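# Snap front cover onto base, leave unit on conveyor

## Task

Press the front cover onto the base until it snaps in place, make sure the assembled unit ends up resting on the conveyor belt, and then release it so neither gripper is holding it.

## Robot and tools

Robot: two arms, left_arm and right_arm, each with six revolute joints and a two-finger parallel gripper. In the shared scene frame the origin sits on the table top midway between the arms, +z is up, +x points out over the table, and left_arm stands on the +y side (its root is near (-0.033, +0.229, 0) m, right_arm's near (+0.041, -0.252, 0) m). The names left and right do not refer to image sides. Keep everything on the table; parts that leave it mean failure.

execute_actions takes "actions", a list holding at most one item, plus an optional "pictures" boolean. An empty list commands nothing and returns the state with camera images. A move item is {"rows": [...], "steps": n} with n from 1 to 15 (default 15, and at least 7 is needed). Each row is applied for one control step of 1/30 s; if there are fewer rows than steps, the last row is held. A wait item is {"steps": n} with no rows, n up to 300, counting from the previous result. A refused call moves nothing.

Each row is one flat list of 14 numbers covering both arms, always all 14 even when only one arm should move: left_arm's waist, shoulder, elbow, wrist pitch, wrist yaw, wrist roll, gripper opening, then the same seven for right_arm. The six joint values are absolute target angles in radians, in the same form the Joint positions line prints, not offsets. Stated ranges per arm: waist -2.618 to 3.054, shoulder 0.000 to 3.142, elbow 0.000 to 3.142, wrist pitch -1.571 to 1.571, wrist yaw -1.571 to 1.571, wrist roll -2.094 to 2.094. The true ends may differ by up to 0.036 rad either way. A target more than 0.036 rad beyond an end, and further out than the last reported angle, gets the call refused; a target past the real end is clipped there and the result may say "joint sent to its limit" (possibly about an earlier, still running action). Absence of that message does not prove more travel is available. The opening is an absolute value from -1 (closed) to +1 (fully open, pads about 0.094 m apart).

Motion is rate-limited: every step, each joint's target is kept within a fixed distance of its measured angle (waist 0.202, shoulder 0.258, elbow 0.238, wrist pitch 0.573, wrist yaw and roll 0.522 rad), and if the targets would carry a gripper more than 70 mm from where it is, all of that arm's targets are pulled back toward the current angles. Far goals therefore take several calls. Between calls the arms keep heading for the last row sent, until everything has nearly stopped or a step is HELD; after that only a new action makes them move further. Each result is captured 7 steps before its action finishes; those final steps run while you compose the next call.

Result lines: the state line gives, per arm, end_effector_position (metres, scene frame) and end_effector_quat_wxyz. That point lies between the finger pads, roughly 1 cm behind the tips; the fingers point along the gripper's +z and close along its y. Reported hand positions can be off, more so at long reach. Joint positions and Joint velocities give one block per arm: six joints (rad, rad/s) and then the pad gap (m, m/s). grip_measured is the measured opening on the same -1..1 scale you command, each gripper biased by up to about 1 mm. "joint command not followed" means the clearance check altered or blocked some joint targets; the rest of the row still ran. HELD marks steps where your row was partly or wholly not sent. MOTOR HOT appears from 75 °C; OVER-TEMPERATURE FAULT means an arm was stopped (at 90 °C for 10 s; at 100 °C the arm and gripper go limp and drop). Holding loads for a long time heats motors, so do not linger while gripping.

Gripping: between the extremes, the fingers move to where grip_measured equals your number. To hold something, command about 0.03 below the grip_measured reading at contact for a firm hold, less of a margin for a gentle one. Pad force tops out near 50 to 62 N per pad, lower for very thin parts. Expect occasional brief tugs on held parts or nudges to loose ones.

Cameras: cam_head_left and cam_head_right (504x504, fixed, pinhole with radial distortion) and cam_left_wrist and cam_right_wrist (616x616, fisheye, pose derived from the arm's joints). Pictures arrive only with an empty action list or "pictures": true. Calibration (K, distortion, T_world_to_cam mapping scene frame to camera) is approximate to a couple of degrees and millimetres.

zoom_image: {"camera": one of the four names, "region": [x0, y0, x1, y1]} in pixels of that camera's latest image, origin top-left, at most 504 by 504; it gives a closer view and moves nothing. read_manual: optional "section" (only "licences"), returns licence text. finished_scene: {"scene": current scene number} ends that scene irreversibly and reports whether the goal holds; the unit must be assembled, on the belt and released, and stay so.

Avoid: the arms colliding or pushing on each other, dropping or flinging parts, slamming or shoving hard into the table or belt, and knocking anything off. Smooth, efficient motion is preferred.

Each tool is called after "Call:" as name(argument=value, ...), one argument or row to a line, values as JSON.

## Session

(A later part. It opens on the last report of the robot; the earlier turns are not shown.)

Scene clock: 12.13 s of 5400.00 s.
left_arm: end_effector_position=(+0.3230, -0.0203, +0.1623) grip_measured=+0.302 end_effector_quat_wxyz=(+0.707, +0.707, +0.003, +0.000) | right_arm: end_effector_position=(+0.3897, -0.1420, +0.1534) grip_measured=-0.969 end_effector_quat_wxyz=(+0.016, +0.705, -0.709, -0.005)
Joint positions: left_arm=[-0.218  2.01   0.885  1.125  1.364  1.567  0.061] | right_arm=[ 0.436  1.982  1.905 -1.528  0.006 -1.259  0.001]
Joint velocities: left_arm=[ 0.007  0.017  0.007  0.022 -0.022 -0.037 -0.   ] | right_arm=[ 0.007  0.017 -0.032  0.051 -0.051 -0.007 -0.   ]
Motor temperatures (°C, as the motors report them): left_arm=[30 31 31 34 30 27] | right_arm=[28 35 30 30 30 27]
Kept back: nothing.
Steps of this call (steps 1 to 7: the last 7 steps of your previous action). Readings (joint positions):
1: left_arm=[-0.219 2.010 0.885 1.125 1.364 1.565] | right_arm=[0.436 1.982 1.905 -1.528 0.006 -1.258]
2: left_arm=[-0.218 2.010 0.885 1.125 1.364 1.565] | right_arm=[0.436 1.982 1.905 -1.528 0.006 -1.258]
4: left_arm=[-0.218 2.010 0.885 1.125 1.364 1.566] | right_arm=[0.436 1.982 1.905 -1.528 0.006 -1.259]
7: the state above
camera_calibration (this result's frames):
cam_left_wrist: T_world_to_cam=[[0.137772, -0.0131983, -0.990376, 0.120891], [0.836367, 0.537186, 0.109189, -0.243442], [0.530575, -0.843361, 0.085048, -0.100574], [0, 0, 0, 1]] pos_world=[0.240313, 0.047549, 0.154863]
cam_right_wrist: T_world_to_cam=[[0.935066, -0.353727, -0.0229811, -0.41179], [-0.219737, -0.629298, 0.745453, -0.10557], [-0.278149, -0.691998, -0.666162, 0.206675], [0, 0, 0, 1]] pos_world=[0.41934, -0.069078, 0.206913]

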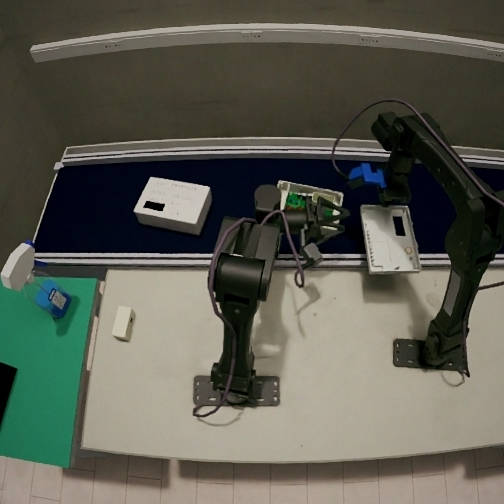

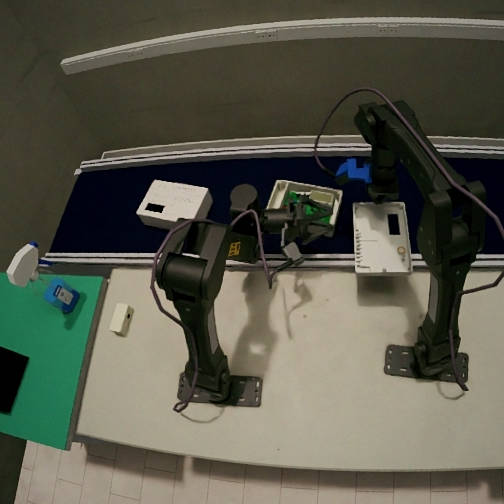

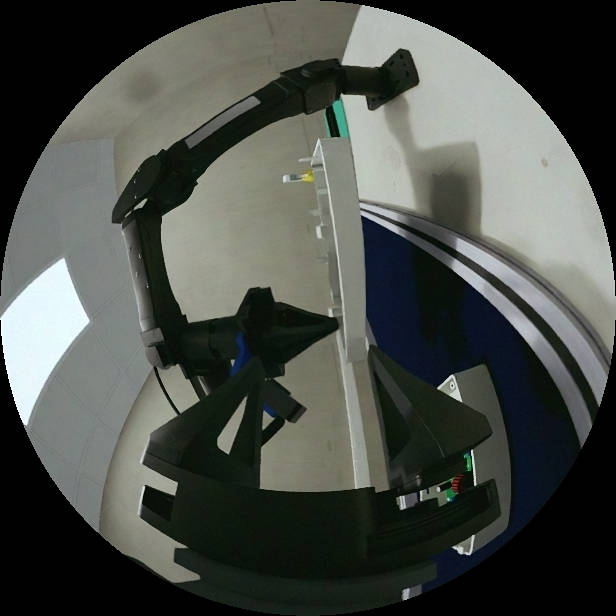

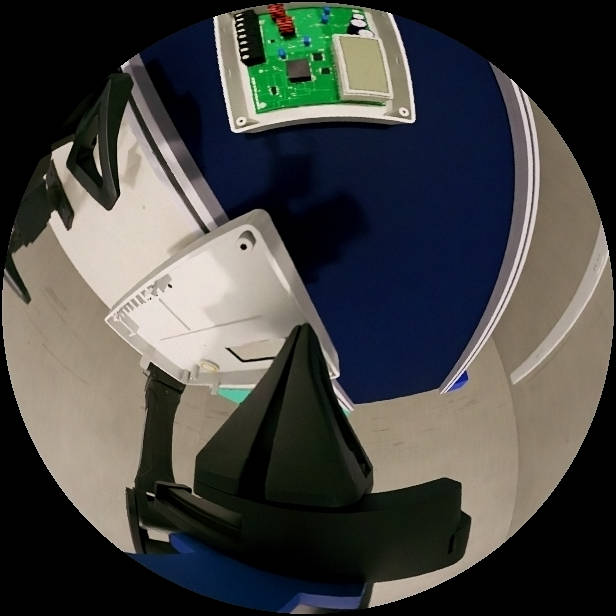

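Call:
execute_actions(
  actions=[
    {"rows":[[-0.26,2.0,0.75,1.26,1.33,1.57,0,0.43,1.95,1.93,-1.55,0,-1.27,-1]],"steps":15},
  ],
)

Call:
execute_actions(
  actions=[
    {"rows":[[-0.33,2.02,0.79,1.24,1.26,1.57,0,0.43,1.95,1.93,-1.55,0,-1.27,-1],[-0.33,2.02,0.79,1.24,1.26,1.57,0,0.43,1.95,1.93,-1.55,0,-1.27,-1],[-0.33,2.02,0.79,1.24,1.26,1.57,0,0.43,1.95,1.93,-1.55,0,-1.27,-1],[-0.395,2.036,0.83,1.225,1.175,1.57,0,0.43,1.95,1.93,-1.55,0,-1.27,-1]],"steps":15},
  ],
)

Call:
execute_actions(
  actions=[
    {"steps":15},
  ],
  pictures=true,
)

Call:
zoom_image(
  camera="cam_head_left",
  region=[310,180,440,290],
)

Scene clock: 12.97 s of 5400.00 s.
left_arm: end_effector_position=(+0.2910, -0.0282, +0.1443) grip_measured=+0.002 end_effector_quat_wxyz=(+0.706, +0.708, -0.001, -0.010) | right_arm: end_effector_position=(+0.3897, -0.1420, +0.1534) grip_measured=-0.969 end_effector_quat_wxyz=(+0.016, +0.705, -0.709, -0.005)
Joint positions: left_arm=[-0.257  2.004  0.76   1.235  1.346  1.568  0.047] | right_arm=[ 0.436  1.982  1.905 -1.528  0.006 -1.259  0.001]
Joint velocities: left_arm=[-0.012  0.002 -0.007  0.286 -0.037 -0.007  0.   ] | right_arm=[-0.002 -0.002 -0.007 -0.022  0.037  0.066  0.   ]
Motor temperatures (°C, as the motors report them): left_arm=[30 31 31 34 30 27] | right_arm=[28 35 30 30 30 27]
Steps of this call (steps 1 to 15: the robot went on to your last target; steps 16 to 17: nothing new was sent; steps 18 to 25: the first 8 steps of this action). Readings (joint positions):
18: left_arm=[-0.220 2.010 0.869 1.148 1.353 1.567] | right_arm=[0.436 1.982 1.905 -1.528 0.006 -1.259]
19: left_arm=[-0.225 2.005 0.836 1.179 1.347 1.568] | right_arm=[0.436 1.982 1.905 -1.528 0.006 -1.259]
21: left_arm=[-0.242 2.004 0.782 1.207 1.346 1.568] | right_arm=[0.436 1.982 1.905 -1.528 0.006 -1.259]
25: the state above

Scene clock: 13.47 s of 5400.00 s.
left_arm: end_effector_position=(+0.2830, -0.0755, +0.1522) grip_measured=+0.002 end_effector_quat_wxyz=(+0.711, +0.703, -0.023, -0.002) | right_arm: end_effector_position=(+0.3897, -0.1437, +0.1534) grip_measured=-0.969 end_effector_quat_wxyz=(+0.019, +0.707, -0.707, -0.002)
Joint positions: left_arm=[-0.394  2.02   0.806  1.249  1.229  1.568  0.047] | right_arm=[ 0.436  1.982  1.905 -1.53   0.014 -1.265  0.001]
Joint velocities: left_arm=[-0.232  0.017  0.007 -0.11  -0.3   -0.007  0.001] | right_arm=[-0.022  0.002 -0.007 -0.051  0.183 -0.139 -0.001]
Motor temperatures (°C, as the motors report them): left_arm=[30 31 31 34 30 27] | right_arm=[28 35 30 30 30 27]
Steps of this call (steps 1 to 7: the last 7 steps of your previous action; steps 8 to 15: the first 8 steps of this action). Readings (joint positions):
8: left_arm=[-0.264 2.004 0.760 1.258 1.331 1.568] | right_arm=[0.436 1.982 1.905 -1.528 0.006 -1.259]
9: left_arm=[-0.276 2.004 0.761 1.258 1.317 1.568] | right_arm=[0.436 1.982 1.905 -1.528 0.006 -1.259]
11: left_arm=[-0.315 2.007 0.770 1.256 1.290 1.568] | right_arm=[0.436 1.982 1.905 -1.528 0.006 -1.259]
15: the state above

Scene clock: 13.97 s of 5400.00 s.
left_arm: end_effector_position=(+0.2873, -0.0764, +0.1513) grip_measured=+0.002 end_effector_quat_wxyz=(+0.710, +0.704, -0.011, +0.004) | right_arm: end_effector_position=(+0.3901, -0.1477, +0.1535) grip_measured=-0.969 end_effector_quat_wxyz=(+0.023, +0.706, -0.708, +0.002)
Joint positions: left_arm=[-0.396  2.02   0.806  1.241  1.2    1.568  0.047] | right_arm=[ 0.43   1.982  1.905 -1.533  0.025 -1.269  0.001]
Joint velocities: left_arm=[-0.002  0.017  0.002  0.007 -0.037 -0.066 -0.001] | right_arm=[ 0.007 -0.007  0.012 -0.007  0.051  0.095 -0.   ]
Motor temperatures (°C, as the motors report them): left_arm=[30 31 31 34 30 27] | right_arm=[28 35 30 30 30 27]
Kept back: nothing.
Steps of this call (steps 1 to 7: the last 7 steps of your previous action; steps 8 to 15: the robot went on to your last target). Readings (joint positions):
1: left_arm=[-0.397 2.020 0.806 1.247 1.222 1.568] | right_arm=[0.435 1.982 1.905 -1.532 0.018 -1.267]
2: left_arm=[-0.397 2.020 0.806 1.245 1.218 1.568] | right_arm=[0.433 1.982 1.905 -1.533 0.021 -1.269]
4: left_arm=[-0.396 2.020 0.806 1.242 1.210 1.568] | right_arm=[0.431 1.982 1.905 -1.533 0.024 -1.269]
8: left_arm=[-0.396 2.020 0.806 1.241 1.203 1.568] | right_arm=[0.430 1.982 1.905 -1.533 0.025 -1.269]
15: the state above
camera_calibration (this result's frames):
cam_left_wrist: T_world_to_cam=[[0.162491, -0.0248062, -0.986398, 0.105545], [0.841305, 0.525822, 0.125367, -0.186987], [0.51556, -0.850233, 0.106311, -0.127438], [0, 0, 0, 1]] pos_world=[0.205865, -0.00741138, 0.141099]
cam_right_wrist: T_world_to_cam=[[0.936656, -0.349894, -0.0158191, -0.415357], [-0.217181, -0.615635, 0.757513, -0.110019], [-0.274788, -0.706093, -0.652628, 0.197391], [0, 0, 0, 1]] pos_world=[0.419394, -0.0736862, 0.205593]

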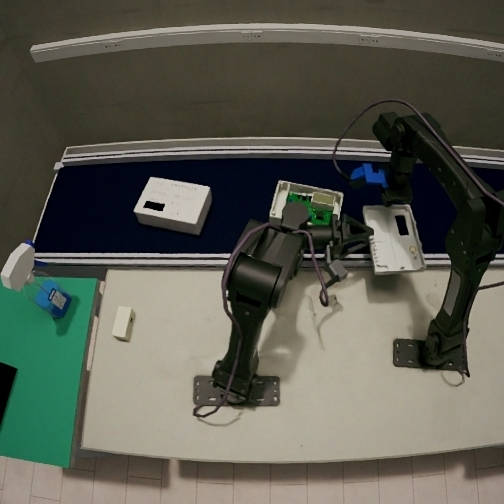

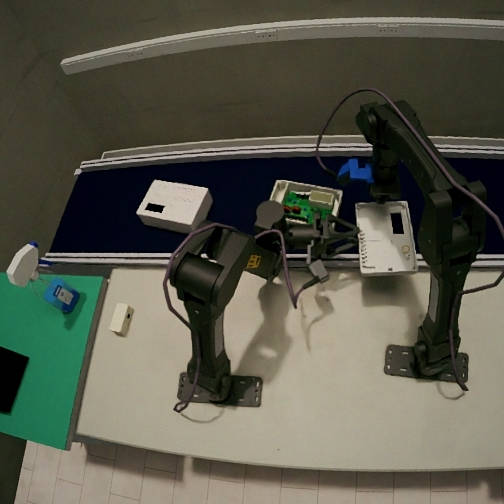

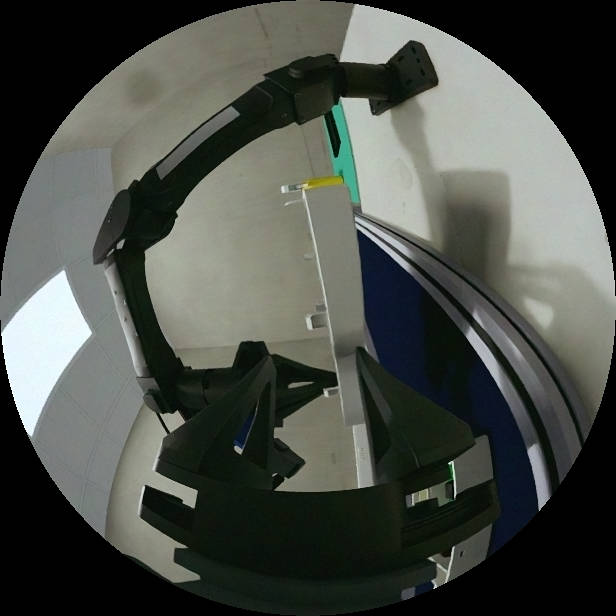

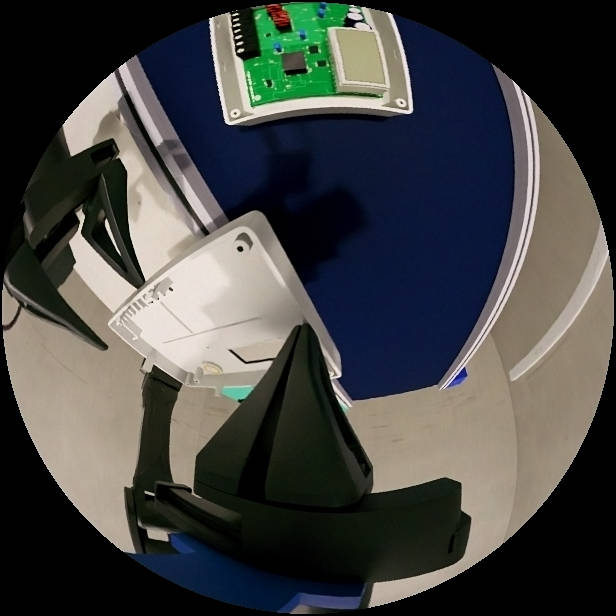

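Region (310, 180, 440, 290) of cam_head_left's 504x504 image, scaled by 3.877, with more detail than that image has; it fills the top 426 rows of this view, and the rest is white.

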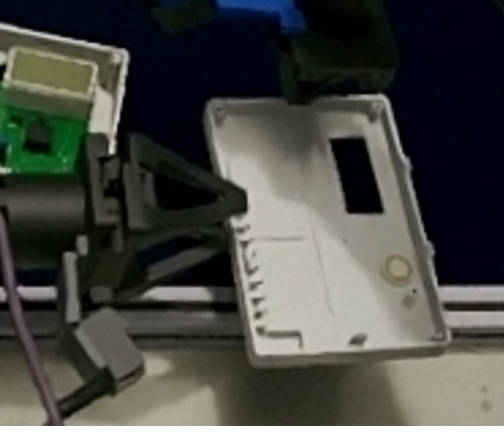

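Call:
execute_actions(
  actions=[
    {"rows":[[-0.35,2.036,0.82,1.24,1.22,1.57,0.1,0.43,1.95,1.93,-1.55,0,-1.27,-1],[-0.35,2.036,0.82,1.24,1.22,1.57,0.1,0.43,1.95,1.93,-1.55,0,-1.27,-1],[-0.35,2.036,0.82,1.24,1.22,1.57,0.1,0.43,1.95,1.93,-1.55,0,-1.27,-1],[-0.35,2.085,0.82,1.27,1.22,1.57,0.1,0.43,1.95,1.93,-1.55,0,-1.27,-1]],"steps":15},
  ],
)

Call:
execute_actions(
  actions=[
    {"rows":[[-0.43,2.1,0.845,1.265,1.14,1.57,0.1,0.43,1.95,1.93,-1.55,0,-1.27,-1]],"steps":15},
  ],
)

Call:
execute_actions(
  actions=[
    {"steps":12},
  ],
  pictures=true,
)

Scene clock: 14.60 s of 5400.00 s.
left_arm: end_effector_position=(+0.2998, -0.0629, +0.1356) grip_measured=+0.098 end_effector_quat_wxyz=(+0.707, +0.707, +0.009, +0.009) | right_arm: end_effector_position=(+0.3897, -0.1466, +0.1535) grip_measured=-0.969 end_effector_quat_wxyz=(+0.022, +0.706, -0.708, -0.001)
Joint positions: left_arm=[-0.354  2.068  0.806  1.265  1.208  1.568  0.052] | right_arm=[ 0.43   1.982  1.905 -1.533  0.018 -1.269  0.001]
Joint velocities: left_arm=[-0.012  0.237  0.007 -0.007  0.037 -0.007 -0.   ] | right_arm=[ 0.022  0.002 -0.007 -0.051 -0.037  0.007 -0.001]
Motor temperatures (°C, as the motors report them): left_arm=[30 31 31 34 30 27] | right_arm=[28 36 30 30 30 27]
Steps of this call (steps 1 to 11: the robot went on to your last target; steps 12 to 19: the first 8 steps of this action). Readings (joint positions):
12: left_arm=[-0.393 2.020 0.806 1.241 1.203 1.568] | right_arm=[0.430 1.982 1.905 -1.533 0.025 -1.269]
13: left_arm=[-0.386 2.020 0.806 1.242 1.206 1.568] | right_arm=[0.430 1.982 1.905 -1.533 0.025 -1.269]
15: left_arm=[-0.368 2.026 0.806 1.251 1.208 1.568] | right_arm=[0.430 1.982 1.905 -1.533 0.021 -1.269]
19: the state above

Scene clock: 15.10 s of 5400.00 s.
left_arm: end_effector_position=(+0.2870, -0.0901, +0.1348) grip_measured=+0.098 end_effector_quat_wxyz=(+0.708, +0.706, -0.005, -0.001) | right_arm: end_effector_position=(+0.3896, -0.1463, +0.1535) grip_measured=-0.969 end_effector_quat_wxyz=(+0.021, +0.706, -0.708, -0.002)
Joint positions: left_arm=[-0.433  2.084  0.822  1.271  1.163  1.568  0.052] | right_arm=[ 0.43   1.982  1.905 -1.533  0.017 -1.269  0.001]
Joint velocities: left_arm=[-0.002 -0.002 -0.007  0.037 -0.022  0.007  0.001] | right_arm=[-0.002 -0.002  0.002  0.007 -0.007 -0.066 -0.   ]
Motor temperatures (°C, as the motors report them): left_arm=[30 31 31 34 30 27] | right_arm=[28 36 30 30 30 27]
Steps of this call (steps 1 to 7: the last 7 steps of your previous action; steps 8 to 15: the first 8 steps of this action). Readings (joint positions):
8: left_arm=[-0.360 2.078 0.807 1.271 1.200 1.568] | right_arm=[0.430 1.982 1.905 -1.533 0.017 -1.269]
9: left_arm=[-0.372 2.080 0.812 1.271 1.189 1.568] | right_arm=[0.430 1.982 1.905 -1.533 0.017 -1.269]
11: left_arm=[-0.405 2.083 0.821 1.271 1.173 1.568] | right_arm=[0.430 1.982 1.905 -1.533 0.017 -1.269]
15: the state above

Scene clock: 15.50 s of 5400.00 s.
left_arm: end_effector_position=(+0.2890, -0.0901, +0.1348) grip_measured=+0.098 end_effector_quat_wxyz=(+0.708, +0.706, -0.001, +0.003) | right_arm: end_effector_position=(+0.3896, -0.1463, +0.1535) grip_measured=-0.969 end_effector_quat_wxyz=(+0.021, +0.706, -0.708, -0.002)
Joint positions: left_arm=[-0.433  2.084  0.822  1.271  1.152  1.568  0.052] | right_arm=[ 0.43   1.982  1.905 -1.533  0.017 -1.269  0.001]
Joint velocities: left_arm=[ 0.007 -0.002  0.002  0.007 -0.007 -0.051 -0.   ] | right_arm=[-0.007 -0.017 -0.012  0.022  0.022 -0.007  0.001]
Motor temperatures (°C, as the motors report them): left_arm=[30 31 31 34 30 27] | right_arm=[28 36 30 30 30 27]
Kept back: nothing.
Steps of this call (steps 1 to 7: the last 7 steps of your previous action; steps 8 to 12: the robot went on to your last target). Readings (joint positions):
1: left_arm=[-0.433 2.084 0.822 1.271 1.161 1.568] | right_arm=[0.430 1.982 1.905 -1.533 0.017 -1.269]
2: left_arm=[-0.433 2.084 0.822 1.271 1.158 1.568] | right_arm=[0.430 1.982 1.905 -1.533 0.017 -1.269]
4: left_arm=[-0.433 2.084 0.822 1.271 1.156 1.568] | right_arm=[0.430 1.982 1.905 -1.533 0.017 -1.269]
8: left_arm=[-0.433 2.084 0.822 1.271 1.153 1.568] | right_arm=[0.430 1.982 1.905 -1.533 0.017 -1.269]
12: the state above
camera_calibration (this result's frames):
cam_left_wrist: T_world_to_cam=[[0.147166, -0.0171783, -0.988963, 0.0941215], [0.836931, 0.535037, 0.115249, -0.175693], [0.527151, -0.844654, 0.0931164, -0.139297], [0, 0, 0, 1]] pos_world=[0.206622, -0.0220389, 0.126302]
cam_right_wrist: T_world_to_cam=[[0.936496, -0.350053, -0.0209407, -0.413619], [-0.215515, -0.621616, 0.753091, -0.110058], [-0.276639, -0.700754, -0.657582, 0.20052], [0, 0, 0, 1]] pos_world=[0.419105, -0.0726869, 0.206081]

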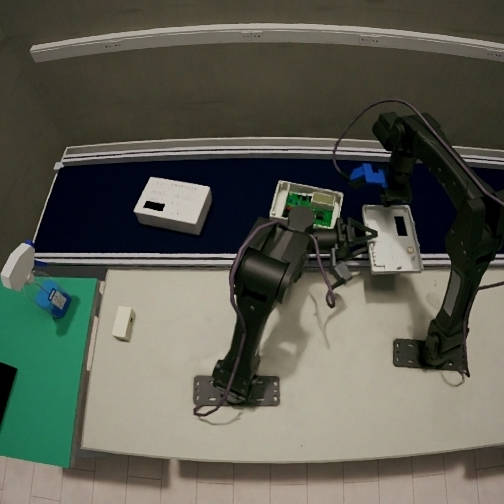

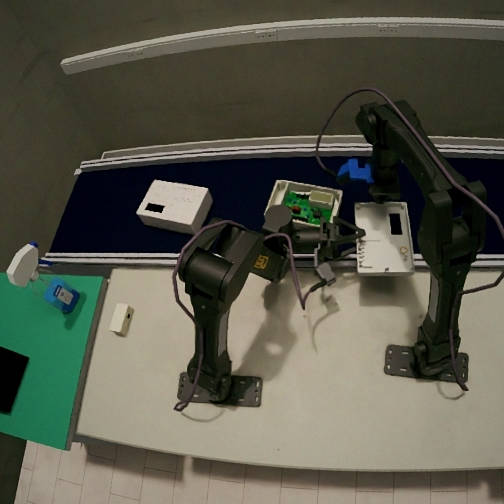

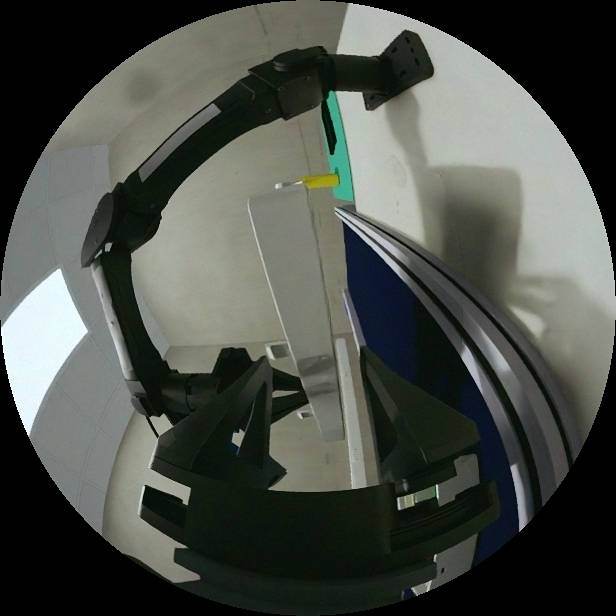

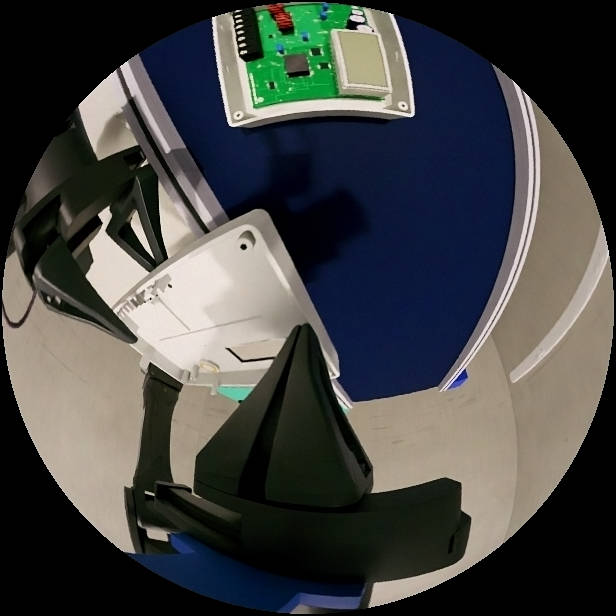

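Call:
execute_actions(
  actions=[
    {"rows":[[-0.43,2.1,0.845,1.265,1.14,1.57,-0.7,0.43,1.95,1.93,-1.55,0,-1.27,-1]],"steps":15},
  ],
)

Call:
execute_actions(
  actions=[
    {"rows":[[-0.43,2.1,0.845,1.265,1.14,1.57,-0.7,0.43,1.95,1.93,-1.55,0,-1.27,-0.6]],"steps":8},
  ],
)

Call:
execute_actions(
  actions=[
    {"rows":[[-0.43,2.1,0.845,1.265,1.14,1.57,-0.7,0.43,1.82,1.93,-1.4,0,-1.27,-0.6]],"steps":12},
  ],
)

Call:
execute_actions(
  actions=[
    {"rows":[[-0.43,2.05,0.82,1.24,1.1,1.57,-0.7,-0.1,1.85,1.93,-1.1,0,0,-1]],"steps":15},
  ],
)

Call:
execute_actions(
  actions=[
    {"rows":[[-0.41,1.7,0.6,1.1,0.5,1.57,-0.7,-0.1,1.85,1.93,-1.1,0,0,-1]],"steps":15},
  ],
)

Call:
execute_actions(
  actions=[
    {"rows":[[-0.41,1.5,0.5,1.05,-0.145,1.0,-0.7,-0.1,1.85,1.93,-1.1,0,0,-1]],"steps":15},
  ],
)

Call:
execute_actions(
  actions=[
    {"rows":[[-0.41,1.5,0.5,1.05,-0.145,-0.3,-0.7,0.2,2,1.85,-0.9,0,0,-1]],"steps":15},
  ],
)

Call:
execute_actions(
  actions=[
    {"rows":[[-0.41,1.5,0.5,1.05,-0.145,-1.6,-0.7,0.3,2,1.8,-0.9,0,0,-1]],"steps":15},
  ],
)

Call:
execute_actions(
  actions=[
    {"rows":[[-0.41,1.5,0.5,1.05,-0.145,-1.6,-0.7,0.3,2,1.8,-0.9,0,0,-1],[-0.41,1.6,0.52,1.1,-0.145,-1.6,-0.7,0.3,2,1.8,-0.9,0,0,-1],[-0.41,1.7,0.55,1.12,-0.145,-1.6,-0.7,0.3,2,1.8,-0.9,0,0,-1],[-0.41,1.8,0.58,1.16,-0.145,-1.6,-0.7,0.3,2,1.8,-0.9,0,0,-1],[-0.41,1.91,0.61,1.2,-0.145,-1.6,-0.7,0.3,2,1.8,-0.9,0,0,-1]],"steps":15},
  ],
)

Call:
execute_actions(
  actions=[
    {"steps":20},
  ],
  pictures=true,
)

Call:
zoom_image(
  camera="cam_head_left",
  region=[250,150,370,250],
)

Call:
zoom_image(
  camera="cam_right_wrist",
  region=[60,230,300,430],
)

Scene clock: 16.60 s of 5400.00 s.
left_arm: end_effector_position=(+0.2895, -0.0902, +0.1316) grip_measured=-0.651 end_effector_quat_wxyz=(+0.707, +0.708, +0.005, -0.001) | right_arm: end_effector_position=(+0.3896, -0.1458, +0.1542) grip_measured=-0.969 end_effector_quat_wxyz=(+0.020, +0.706, -0.708, -0.002)
Joint positions: left_arm=[-0.433  2.089  0.822  1.264  1.15   1.565  0.016] | right_arm=[ 0.43   1.981  1.907 -1.534  0.014 -1.269  0.001]
Joint velocities: left_arm=[ 0.002 -0.002 -0.012 -0.051 -0.007  0.007  0.001] | right_arm=[-0.002  0.017 -0.002 -0.051 -0.081 -0.007 -0.001]
Motor temperatures (°C, as the motors report them): left_arm=[30 31 31 34 30 27] | right_arm=[28 36 30 30 30 27]
Steps of this call (steps 1 to 25: the robot went on to your last target; steps 26 to 33: the first 8 steps of this action). Readings (joint positions):
26: left_arm=[-0.433 2.084 0.822 1.271 1.151 1.568] | right_arm=[0.430 1.982 1.905 -1.533 0.017 -1.269]
27: left_arm=[-0.433 2.084 0.822 1.271 1.151 1.568] | right_arm=[0.430 1.982 1.905 -1.533 0.017 -1.269]
29: left_arm=[-0.433 2.085 0.822 1.260 1.150 1.563] | right_arm=[0.430 1.982 1.907 -1.534 0.014 -1.269]
33: the state above

Scene clock: 16.87 s of 5400.00 s.
left_arm: end_effector_position=(+0.2895, -0.0902, +0.1316) grip_measured=-0.651 end_effector_quat_wxyz=(+0.707, +0.708, +0.004, -0.001) | right_arm: end_effector_position=(+0.3895, -0.1458, +0.1542) grip_measured=-0.784 end_effector_quat_wxyz=(+0.020, +0.706, -0.708, -0.003)
Joint positions: left_arm=[-0.433  2.089  0.822  1.264  1.15   1.566  0.016] | right_arm=[ 0.43   1.981  1.907 -1.534  0.014 -1.269  0.01 ]
Joint velocities: left_arm=[-0.017  0.002  0.012  0.037 -0.022  0.037 -0.   ] | right_arm=[ 0.007  0.002  0.007 -0.022 -0.081 -0.007  0.367]
Motor temperatures (°C, as the motors report them): left_arm=[30 31 31 34 30 27] | right_arm=[28 36 30 30 30 27]
Steps of this call (steps 1 to 7: the last 7 steps of your previous action; step 8: the first step of this action). Readings (joint positions):
8: the state above

Scene clock: 17.27 s of 5400.00 s.
left_arm: end_effector_position=(+0.2906, -0.0902, +0.1318) grip_measured=-0.651 end_effector_quat_wxyz=(+0.707, +0.707, +0.005, +0.003) | right_arm: end_effector_position=(+0.4018, -0.1416, +0.1911) grip_measured=-0.601 end_effector_quat_wxyz=(-0.060, +0.704, -0.706, +0.038)
Joint positions: left_arm=[-0.433  2.089  0.822  1.265  1.144  1.569  0.016] | right_arm=[ 0.43   1.876  1.904 -1.457  0.012 -1.269  0.019]
Joint velocities: left_arm=[ 0.012 -0.007  0.012  0.022 -0.007 -0.022 -0.   ] | right_arm=[-0.007 -0.72   0.12   0.271 -0.007 -0.022 -0.001]
Motor temperatures (°C, as the motors report them): left_arm=[30 31 31 34 30 27] | right_arm=[28 36 30 30 30 27]
Steps of this call (steps 1 to 7: the last 7 steps of your previous action; steps 8 to 12: the first 5 steps of this action). Readings (joint positions):
8: left_arm=[-0.433 2.089 0.822 1.264 1.149 1.567] | right_arm=[0.430 1.969 1.904 -1.521 0.014 -1.269]
9: left_arm=[-0.433 2.089 0.822 1.264 1.149 1.567] | right_arm=[0.430 1.953 1.901 -1.500 0.014 -1.269]
11: left_arm=[-0.433 2.089 0.822 1.265 1.144 1.569] | right_arm=[0.430 1.902 1.901 -1.468 0.012 -1.269]
12: the state above

Scene clock: 17.77 s of 5400.00 s.
left_arm: end_effector_position=(+0.2952, -0.0900, +0.1354) grip_measured=-0.651 end_effector_quat_wxyz=(+0.707, +0.707, +0.015, +0.012) | right_arm: end_effector_position=(+0.4813, -0.2645, +0.2261) grip_measured=-0.982 end_effector_quat_wxyz=(+0.210, -0.313, +0.923, -0.075)
Joint positions: left_arm=[-0.433  2.075  0.822  1.251  1.116  1.569  0.016] | right_arm=[ 0.097  1.85   1.921 -1.192 -0.008 -0.686  0.001]
Joint velocities: left_arm=[-0.002  0.002 -0.012 -0.007 -0.11   0.007 -0.   ] | right_arm=[-1.585  0.125 -0.022  0.579  0.051  2.22  -0.001]
Motor temperatures (°C, as the motors report them): left_arm=[30 32 31 35 30 27] | right_arm=[28 36 30 30 30 27]
Steps of this call (steps 1 to 7: the last 7 steps of your previous action; steps 8 to 15: the first 8 steps of this action). Readings (joint positions):
8: left_arm=[-0.433 2.088 0.822 1.262 1.140 1.569] | right_arm=[0.418 1.823 1.921 -1.408 0.004 -1.214]
9: left_arm=[-0.433 2.085 0.822 1.257 1.134 1.569] | right_arm=[0.394 1.824 1.921 -1.372 -0.004 -1.143]
11: left_arm=[-0.433 2.080 0.822 1.252 1.125 1.569] | right_arm=[0.311 1.831 1.921 -1.296 -0.008 -0.997]
15: the state above

Scene clock: 18.27 s of 5400.00 s.
left_arm: end_effector_position=(+0.3268, -0.0340, +0.1978) grip_measured=-0.651 end_effector_quat_wxyz=(+0.689, +0.672, +0.182, +0.203) | right_arm: end_effector_position=(+0.4860, -0.3558, +0.2304) grip_measured=-0.982 end_effector_quat_wxyz=(+0.251, +0.094, +0.963, -0.036)
Joint positions: left_arm=[-0.417  1.7    0.601  1.136  0.619  1.57   0.016] | right_arm=[-0.098  1.858  1.921 -1.122  0.005 -0.037  0.001]
Joint velocities: left_arm=[-0.007 -0.164  0.002  0.051 -0.74  -0.066 -0.   ] | right_arm=[ 0.012 -0.002 -0.012  0.007 -0.037  0.198  0.001]
Motor temperatures (°C, as the motors report them): left_arm=[30 32 31 35 30 27] | right_arm=[28 36 30 30 30 27]
Steps of this call (steps 1 to 7: the last 7 steps of your previous action; steps 8 to 15: the first 8 steps of this action). Readings (joint positions):
8: left_arm=[-0.433 2.041 0.786 1.219 1.035 1.570] | right_arm=[-0.141 1.858 1.921 -1.125 0.016 -0.139]
9: left_arm=[-0.431 1.971 0.713 1.180 0.926 1.570] | right_arm=[-0.132 1.858 1.921 -1.125 0.016 -0.113]
11: left_arm=[-0.421 1.822 0.614 1.127 0.780 1.570] | right_arm=[-0.113 1.858 1.921 -1.123 0.012 -0.076]
15: the state above

Scene clock: 18.77 s of 5400.00 s.
left_arm: end_effector_position=(+0.3689, +0.0633, +0.2208) grip_measured=-0.651 end_effector_quat_wxyz=(+0.679, +0.469, +0.504, +0.257) | right_arm: end_effector_position=(+0.4862, -0.3558, +0.2305) grip_measured=-0.982 end_effector_quat_wxyz=(+0.251, +0.106, +0.961, -0.033)
Joint positions: left_arm=[-0.415  1.513  0.509  1.058 -0.011  1.112  0.016] | right_arm=[-0.098  1.858  1.921 -1.121  0.005 -0.011  0.001]
Joint velocities: left_arm=[-0.017 -0.012  0.002 -0.095 -0.916 -0.681 -0.   ] | right_arm=[-0.002 -0.017 -0.012  0.037 -0.007  0.022  0.   ]
Motor temperatures (°C, as the motors report them): left_arm=[30 32 31 35 30 27] | right_arm=[28 36 30 30 30 27]
Steps of this call (steps 1 to 7: the last 7 steps of your previous action; steps 8 to 15: the first 8 steps of this action). Readings (joint positions):
8: left_arm=[-0.420 1.675 0.587 1.088 0.465 1.494] | right_arm=[-0.098 1.858 1.921 -1.121 0.005 -0.014]
9: left_arm=[-0.422 1.629 0.553 1.065 0.365 1.399] | right_arm=[-0.098 1.858 1.921 -1.121 0.005 -0.013]
11: left_arm=[-0.420 1.549 0.511 1.051 0.186 1.259] | right_arm=[-0.098 1.858 1.921 -1.121 0.005 -0.012]
15: the state above

Scene clock: 19.27 s of 5400.00 s.
left_arm: end_effector_position=(+0.3759, +0.0833, +0.2162) grip_measured=-0.652 end_effector_quat_wxyz=(+0.719, +0.182, +0.670, -0.002) | right_arm: end_effector_position=(+0.5324, -0.2441, +0.1717) grip_measured=-0.982 end_effector_quat_wxyz=(+0.240, -0.012, +0.971, -0.005)
Joint positions: left_arm=[-0.415  1.513  0.509  1.04  -0.13   0.267  0.016] | right_arm=[ 0.15   1.982  1.865 -0.969  0.013 -0.01   0.001]
Joint velocities: left_arm=[-0.012 -0.017 -0.002  0.022 -0.081 -2.85  -0.   ] | right_arm=[ 1.14   0.564 -0.281  0.374 -0.11   0.051  0.   ]
Motor temperatures (°C, as the motors report them): left_arm=[30 32 31 35 30 27] | right_arm=[28 36 30 30 30 27]
Steps of this call (steps 1 to 7: the last 7 steps of your previous action; steps 8 to 15: the first 8 steps of this action). Readings (joint positions):
8: left_arm=[-0.415 1.513 0.509 1.041 -0.115 0.955] | right_arm=[-0.089 1.863 1.917 -1.110 0.010 -0.010]
9: left_arm=[-0.415 1.513 0.509 1.040 -0.119 0.856] | right_arm=[-0.072 1.871 1.912 -1.088 0.015 -0.010]
11: left_arm=[-0.415 1.513 0.509 1.040 -0.125 0.660] | right_arm=[-0.010 1.902 1.900 -1.043 0.016 -0.010]
15: the state above

Scene clock: 19.77 s of 5400.00 s.
left_arm: end_effector_position=(+0.3761, +0.0840, +0.2161) grip_measured=-0.652 end_effector_quat_wxyz=(+0.589, -0.236, +0.654, -0.412) | right_arm: end_effector_position=(+0.5236, -0.1653, +0.1335) grip_measured=-0.982 end_effector_quat_wxyz=(+0.210, -0.090, +0.973, +0.018)
Joint positions: left_arm=[-0.415  1.513  0.509  1.039 -0.134 -0.951  0.016] | right_arm=[ 0.306  2.025  1.801 -0.921 -0.001 -0.009  0.001]
Joint velocities: left_arm=[-0.007  0.002  0.017 -0.007 -0.037 -2.85   0.   ] | right_arm=[ 0.173 -0.002 -0.022 -0.007 -0.037 -0.081  0.   ]
Motor temperatures (°C, as the motors report them): left_arm=[30 32 31 35 30 27] | right_arm=[28 36 30 30 30 27]
Steps of this call (steps 1 to 7: the last 7 steps of your previous action; steps 8 to 15: the first 8 steps of this action). Readings (joint positions):
8: left_arm=[-0.415 1.513 0.509 1.039 -0.134 -0.256] | right_arm=[0.230 2.027 1.833 -0.929 -0.006 -0.009]
9: left_arm=[-0.415 1.513 0.509 1.039 -0.134 -0.356] | right_arm=[0.233 2.025 1.825 -0.923 -0.000 -0.009]
11: left_arm=[-0.415 1.513 0.509 1.039 -0.134 -0.554] | right_arm=[0.258 2.025 1.812 -0.921 0.001 -0.009]
15: the state above

Scene clock: 20.27 s of 5400.00 s.
left_arm: end_effector_position=(+0.4117, +0.0696, +0.1182) grip_measured=-0.652 end_effector_quat_wxyz=(+0.406, -0.453, +0.600, -0.519) | right_arm: end_effector_position=(+0.5237, -0.1648, +0.1336) grip_measured=-0.982 end_effector_quat_wxyz=(+0.211, -0.090, +0.973, +0.019)
Joint positions: left_arm=[-0.415  1.886  0.596  1.158 -0.137 -1.573  0.016] | right_arm=[ 0.307  2.025  1.801 -0.92  -0.002 -0.009  0.001]
Joint velocities: left_arm=[ 0.002  1.175  0.032 -0.344 -0.051 -0.183 -0.001] | right_arm=[ 0.007 -0.007 -0.012 -0.022 -0.066  0.007 -0.001]
Motor temperatures (°C, as the motors report them): left_arm=[30 32 31 35 30 27] | right_arm=[28 36 30 30 30 27]
Steps of this call (steps 1 to 7: the last 7 steps of your previous action; steps 8 to 15: the first 8 steps of this action). Readings (joint positions):
8: left_arm=[-0.415 1.513 0.509 1.039 -0.135 -1.481] | right_arm=[0.307 2.025 1.801 -0.920 -0.002 -0.009]
9: left_arm=[-0.415 1.523 0.509 1.050 -0.135 -1.504] | right_arm=[0.307 2.025 1.801 -0.920 -0.002 -0.009]
11: left_arm=[-0.415 1.613 0.530 1.109 -0.137 -1.537] | right_arm=[0.307 2.025 1.801 -0.920 -0.002 -0.009]
15: the state above

Scene clock: 20.93 s of 5400.00 s.
left_arm: end_effector_position=(+0.4120, +0.0695, +0.1026) grip_measured=-0.646 end_effector_quat_wxyz=(+0.395, -0.465, +0.602, -0.516) | right_arm: end_effector_position=(+0.5237, -0.1648, +0.1336) grip_measured=-0.982 end_effector_quat_wxyz=(+0.211, -0.090, +0.973, +0.019)
Joint positions: left_arm=[-0.415  1.93   0.596  1.176 -0.138 -1.597  0.017] | right_arm=[ 0.307  2.025  1.801 -0.92  -0.002 -0.009  0.001]
Joint velocities: left_arm=[ 0.012 -0.012  0.002 -0.037  0.037 -0.007  0.001] | right_arm=[ 0.002  0.002 -0.012  0.081 -0.007 -0.022 -0.001]
Motor temperatures (°C, as the motors report them): left_arm=[30 32 31 35 30 27] | right_arm=[28 37 30 30 30 27]
Kept back: nothing.
Steps of this call (steps 1 to 7: the last 7 steps of your previous action; steps 8 to 20: the robot went on to your last target). Readings (joint positions):
1: left_arm=[-0.415 1.918 0.596 1.141 -0.137 -1.578] | right_arm=[0.307 2.025 1.801 -0.920 -0.002 -0.009]
2: left_arm=[-0.415 1.934 0.596 1.154 -0.138 -1.589] | right_arm=[0.307 2.025 1.801 -0.920 -0.002 -0.009]
4: left_arm=[-0.415 1.930 0.596 1.170 -0.138 -1.592] | right_arm=[0.307 2.025 1.801 -0.920 -0.002 -0.009]
8: left_arm=[-0.415 1.930 0.596 1.176 -0.138 -1.595] | right_arm=[0.307 2.025 1.801 -0.920 -0.002 -0.009]
20: the state above
camera_calibration (this result's frames):
cam_left_wrist: T_world_to_cam=[[0.127648, -0.176022, 0.976075, -0.135613], [-0.740174, -0.671973, -0.0243832, 0.387677], [0.660188, -0.719353, -0.216063, -0.0980337], [0, 0, 0, 1]] pos_world=[0.36898, 0.166117, 0.120639]
cam_right_wrist: T_world_to_cam=[[-0.139132, -0.979951, -0.14261, -0.0702663], [-0.915139, 0.0722109, 0.396619, 0.450684], [-0.378369, 0.18569, -0.906839, 0.444296], [0, 0, 0, 1]] pos_world=[0.57077, -0.183903, 0.214135]

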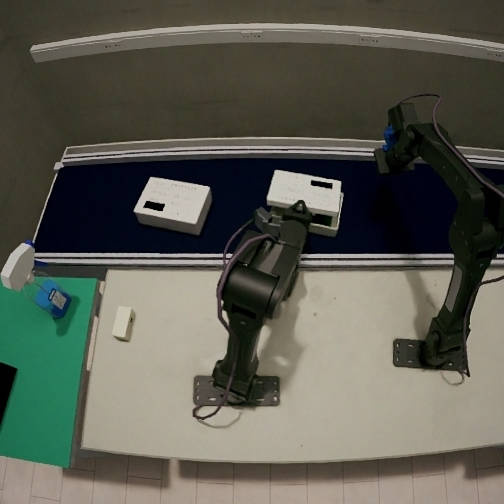

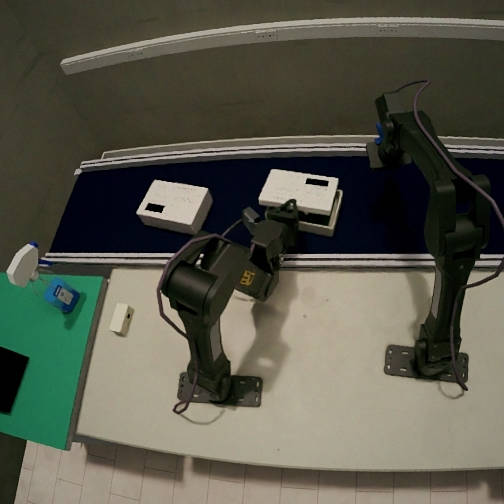

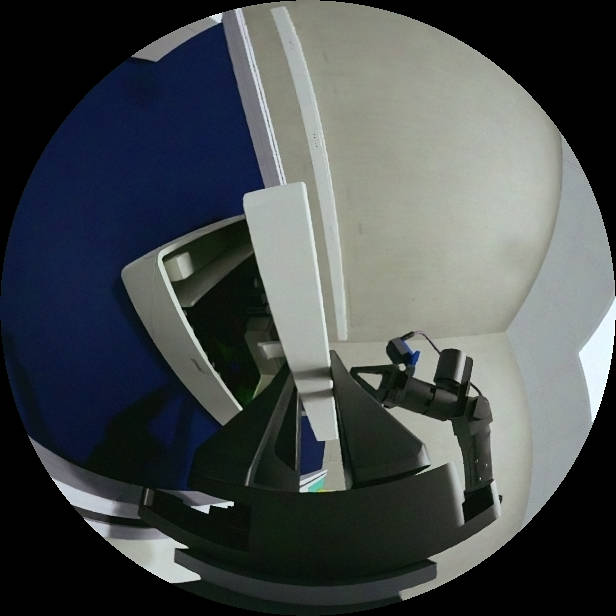

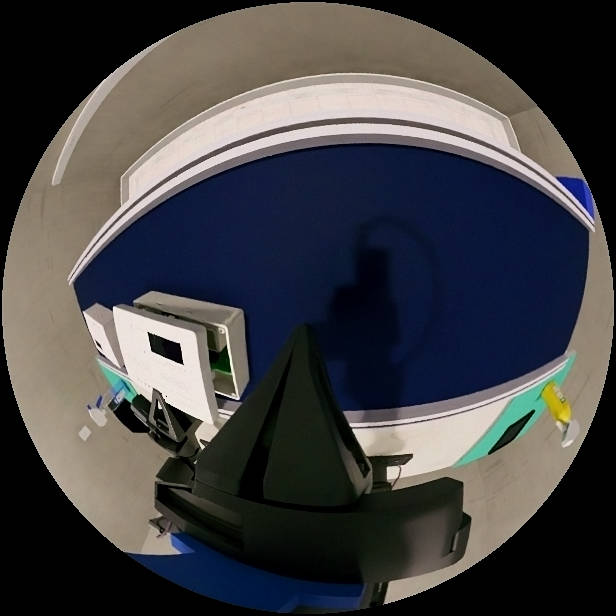

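Region (250, 150, 370, 250) of cam_head_left's 504x504 image, scaled by 4.200, with more detail than that image has.

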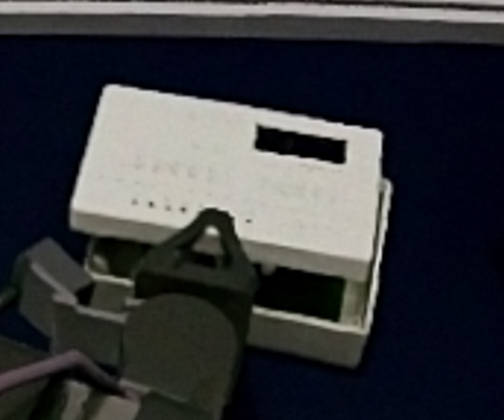

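Region (60, 230, 300, 430) of cam_right_wrist's 616x616 image, scaled by 2.100, with more detail than that image has.

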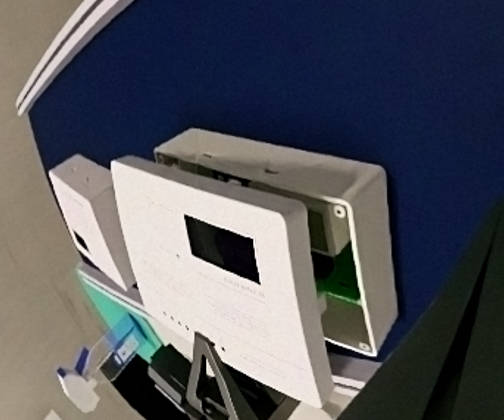

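Call:
execute_actions(
  actions=[
    {"rows":[[-0.44,1.94,0.61,1.18,-0.145,-1.6,-0.7,0.3,2,1.8,-0.9,0,0,-1]],"steps":15},
  ],
)

Call:
execute_actions(
  actions=[],
)

Call:
zoom_image(
  camera="cam_head_left",
  region=[230,130,390,270],
)

Call:
zoom_image(
  camera="cam_right_wrist",
  region=[60,200,340,450],
)

Scene clock: 22.30 s of 5400.00 s.
left_arm: end_effector_position=(+0.4091, +0.0622, +0.1018) grip_measured=-0.646 end_effector_quat_wxyz=(+0.390, -0.461, +0.606, -0.518) | right_arm: end_effector_position=(+0.5237, -0.1648, +0.1336) grip_measured=-0.982 end_effector_quat_wxyz=(+0.211, -0.090, +0.973, +0.019)
Joint positions: left_arm=[-0.432  1.93   0.596  1.172 -0.139 -1.597  0.017] | right_arm=[ 0.307  2.025  1.801 -0.92  -0.002 -0.009  0.001]
Joint velocities: left_arm=[-0.002  0.002 -0.002  0.007  0.022  0.051  0.001] | right_arm=[ 0.007 -0.012 -0.002 -0.051  0.051  0.007  0.001]
Motor temperatures (°C, as the motors report them): left_arm=[30 32 31 36 30 27] | right_arm=[28 37 30 30 30 27]
Steps of this call (steps 1 to 15: the robot went on to your last target; steps 16 to 33: nothing new was sent; steps 34 to 41: the first 8 steps of this action). Readings (joint positions):
34: left_arm=[-0.416 1.930 0.596 1.175 -0.138 -1.597] | right_arm=[0.307 2.025 1.801 -0.920 -0.002 -0.009]
35: left_arm=[-0.419 1.930 0.596 1.175 -0.139 -1.597] | right_arm=[0.307 2.025 1.801 -0.920 -0.002 -0.009]
37: left_arm=[-0.426 1.930 0.596 1.174 -0.139 -1.597] | right_arm=[0.307 2.025 1.801 -0.920 -0.002 -0.009]
41: the state above

Scene clock: 22.53 s of 5400.00 s.
left_arm: end_effector_position=(+0.4091, +0.0622, +0.1016) grip_measured=-0.646 end_effector_quat_wxyz=(+0.390, -0.461, +0.607, -0.517) | right_arm: end_effector_position=(+0.5237, -0.1648, +0.1336) grip_measured=-0.982 end_effector_quat_wxyz=(+0.211, -0.090, +0.973, +0.019)
Joint positions: left_arm=[-0.432  1.93   0.596  1.172 -0.139 -1.597  0.017] | right_arm=[ 0.307  2.025  1.801 -0.92  -0.002 -0.009  0.001]
Joint velocities: left_arm=[ 0.012 -0.007 -0.027 -0.051 -0.139 -0.007 -0.   ] | right_arm=[ 0.002  0.017 -0.017 -0.022 -0.081  0.051  0.   ]
Motor temperatures (°C, as the motors report them): left_arm=[30 32 31 36 30 27] | right_arm=[28 37 30 30 30 27]
Kept back: nothing.
Steps of this call (steps 1 to 7: the last 7 steps of your previous action). Readings (joint positions):
1: left_arm=[-0.432 1.930 0.596 1.172 -0.139 -1.597] | right_arm=[0.307 2.025 1.801 -0.920 -0.002 -0.009]
2: left_arm=[-0.432 1.930 0.596 1.172 -0.139 -1.597] | right_arm=[0.307 2.025 1.801 -0.920 -0.002 -0.009]
4: left_arm=[-0.432 1.930 0.596 1.172 -0.139 -1.597] | right_arm=[0.307 2.025 1.801 -0.920 -0.002 -0.009]
7: the state above
camera_calibration (this result's frames):
cam_left_wrist: T_world_to_cam=[[0.128483, -0.179861, 0.975265, -0.135563], [-0.750943, -0.659974, -0.0227835, 0.384053], [0.647747, -0.729441, -0.219861, -0.0955237], [0, 0, 0, 1]] pos_world=[0.367695, 0.159404, 0.119958]
cam_right_wrist: T_world_to_cam=[[-0.139132, -0.979951, -0.14261, -0.0702663], [-0.915139, 0.0722109, 0.396619, 0.450684], [-0.378369, 0.18569, -0.906839, 0.444296], [0, 0, 0, 1]] pos_world=[0.57077, -0.183903, 0.214135]

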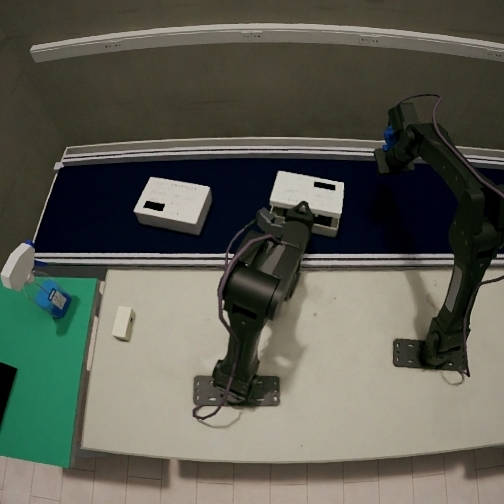

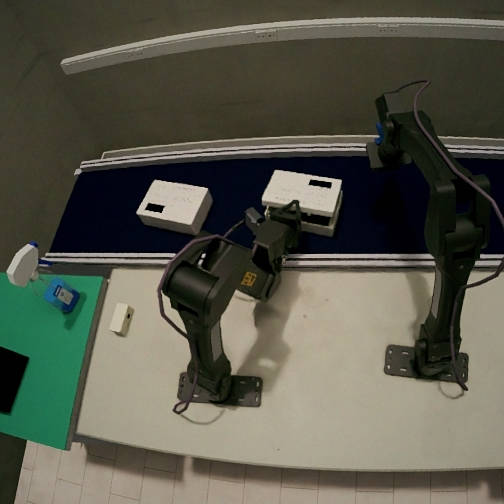

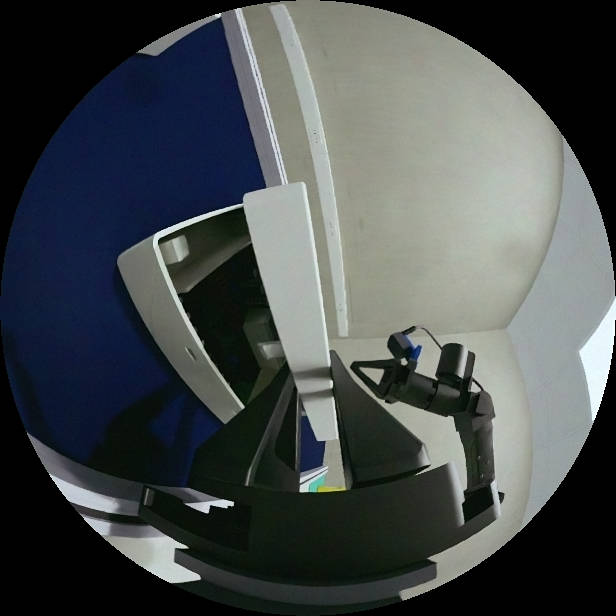

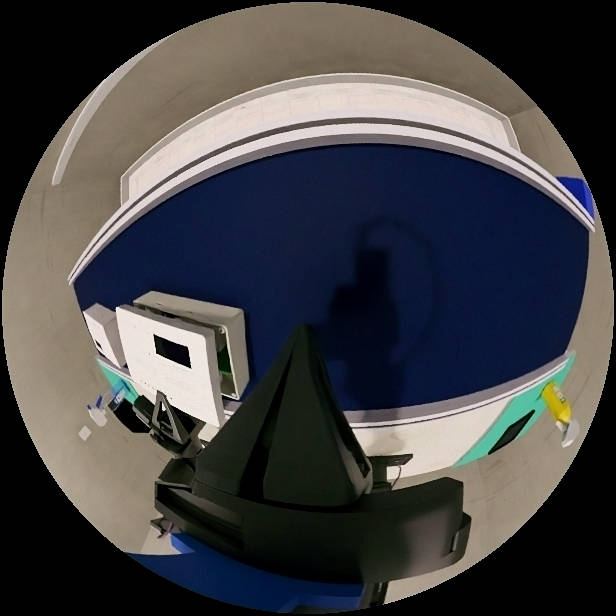

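Region (230, 130, 390, 270) of cam_head_left's 504x504 image, scaled by 3.150, with more detail than that image has; it fills the top 441 rows of this view, and the rest is white.

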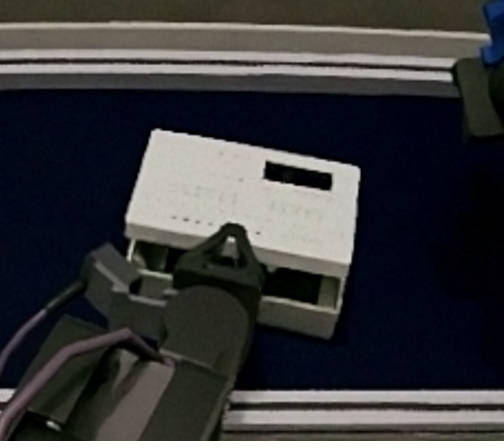

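Region (60, 200, 340, 450) of cam_right_wrist's 616x616 image, scaled by 1.800, with more detail than that image has; it fills the top 450 rows of this view, and the rest is white.

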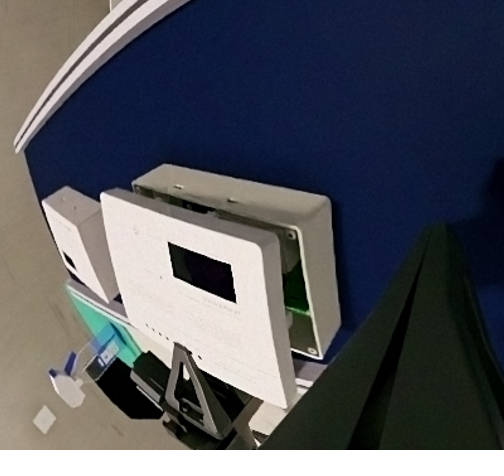

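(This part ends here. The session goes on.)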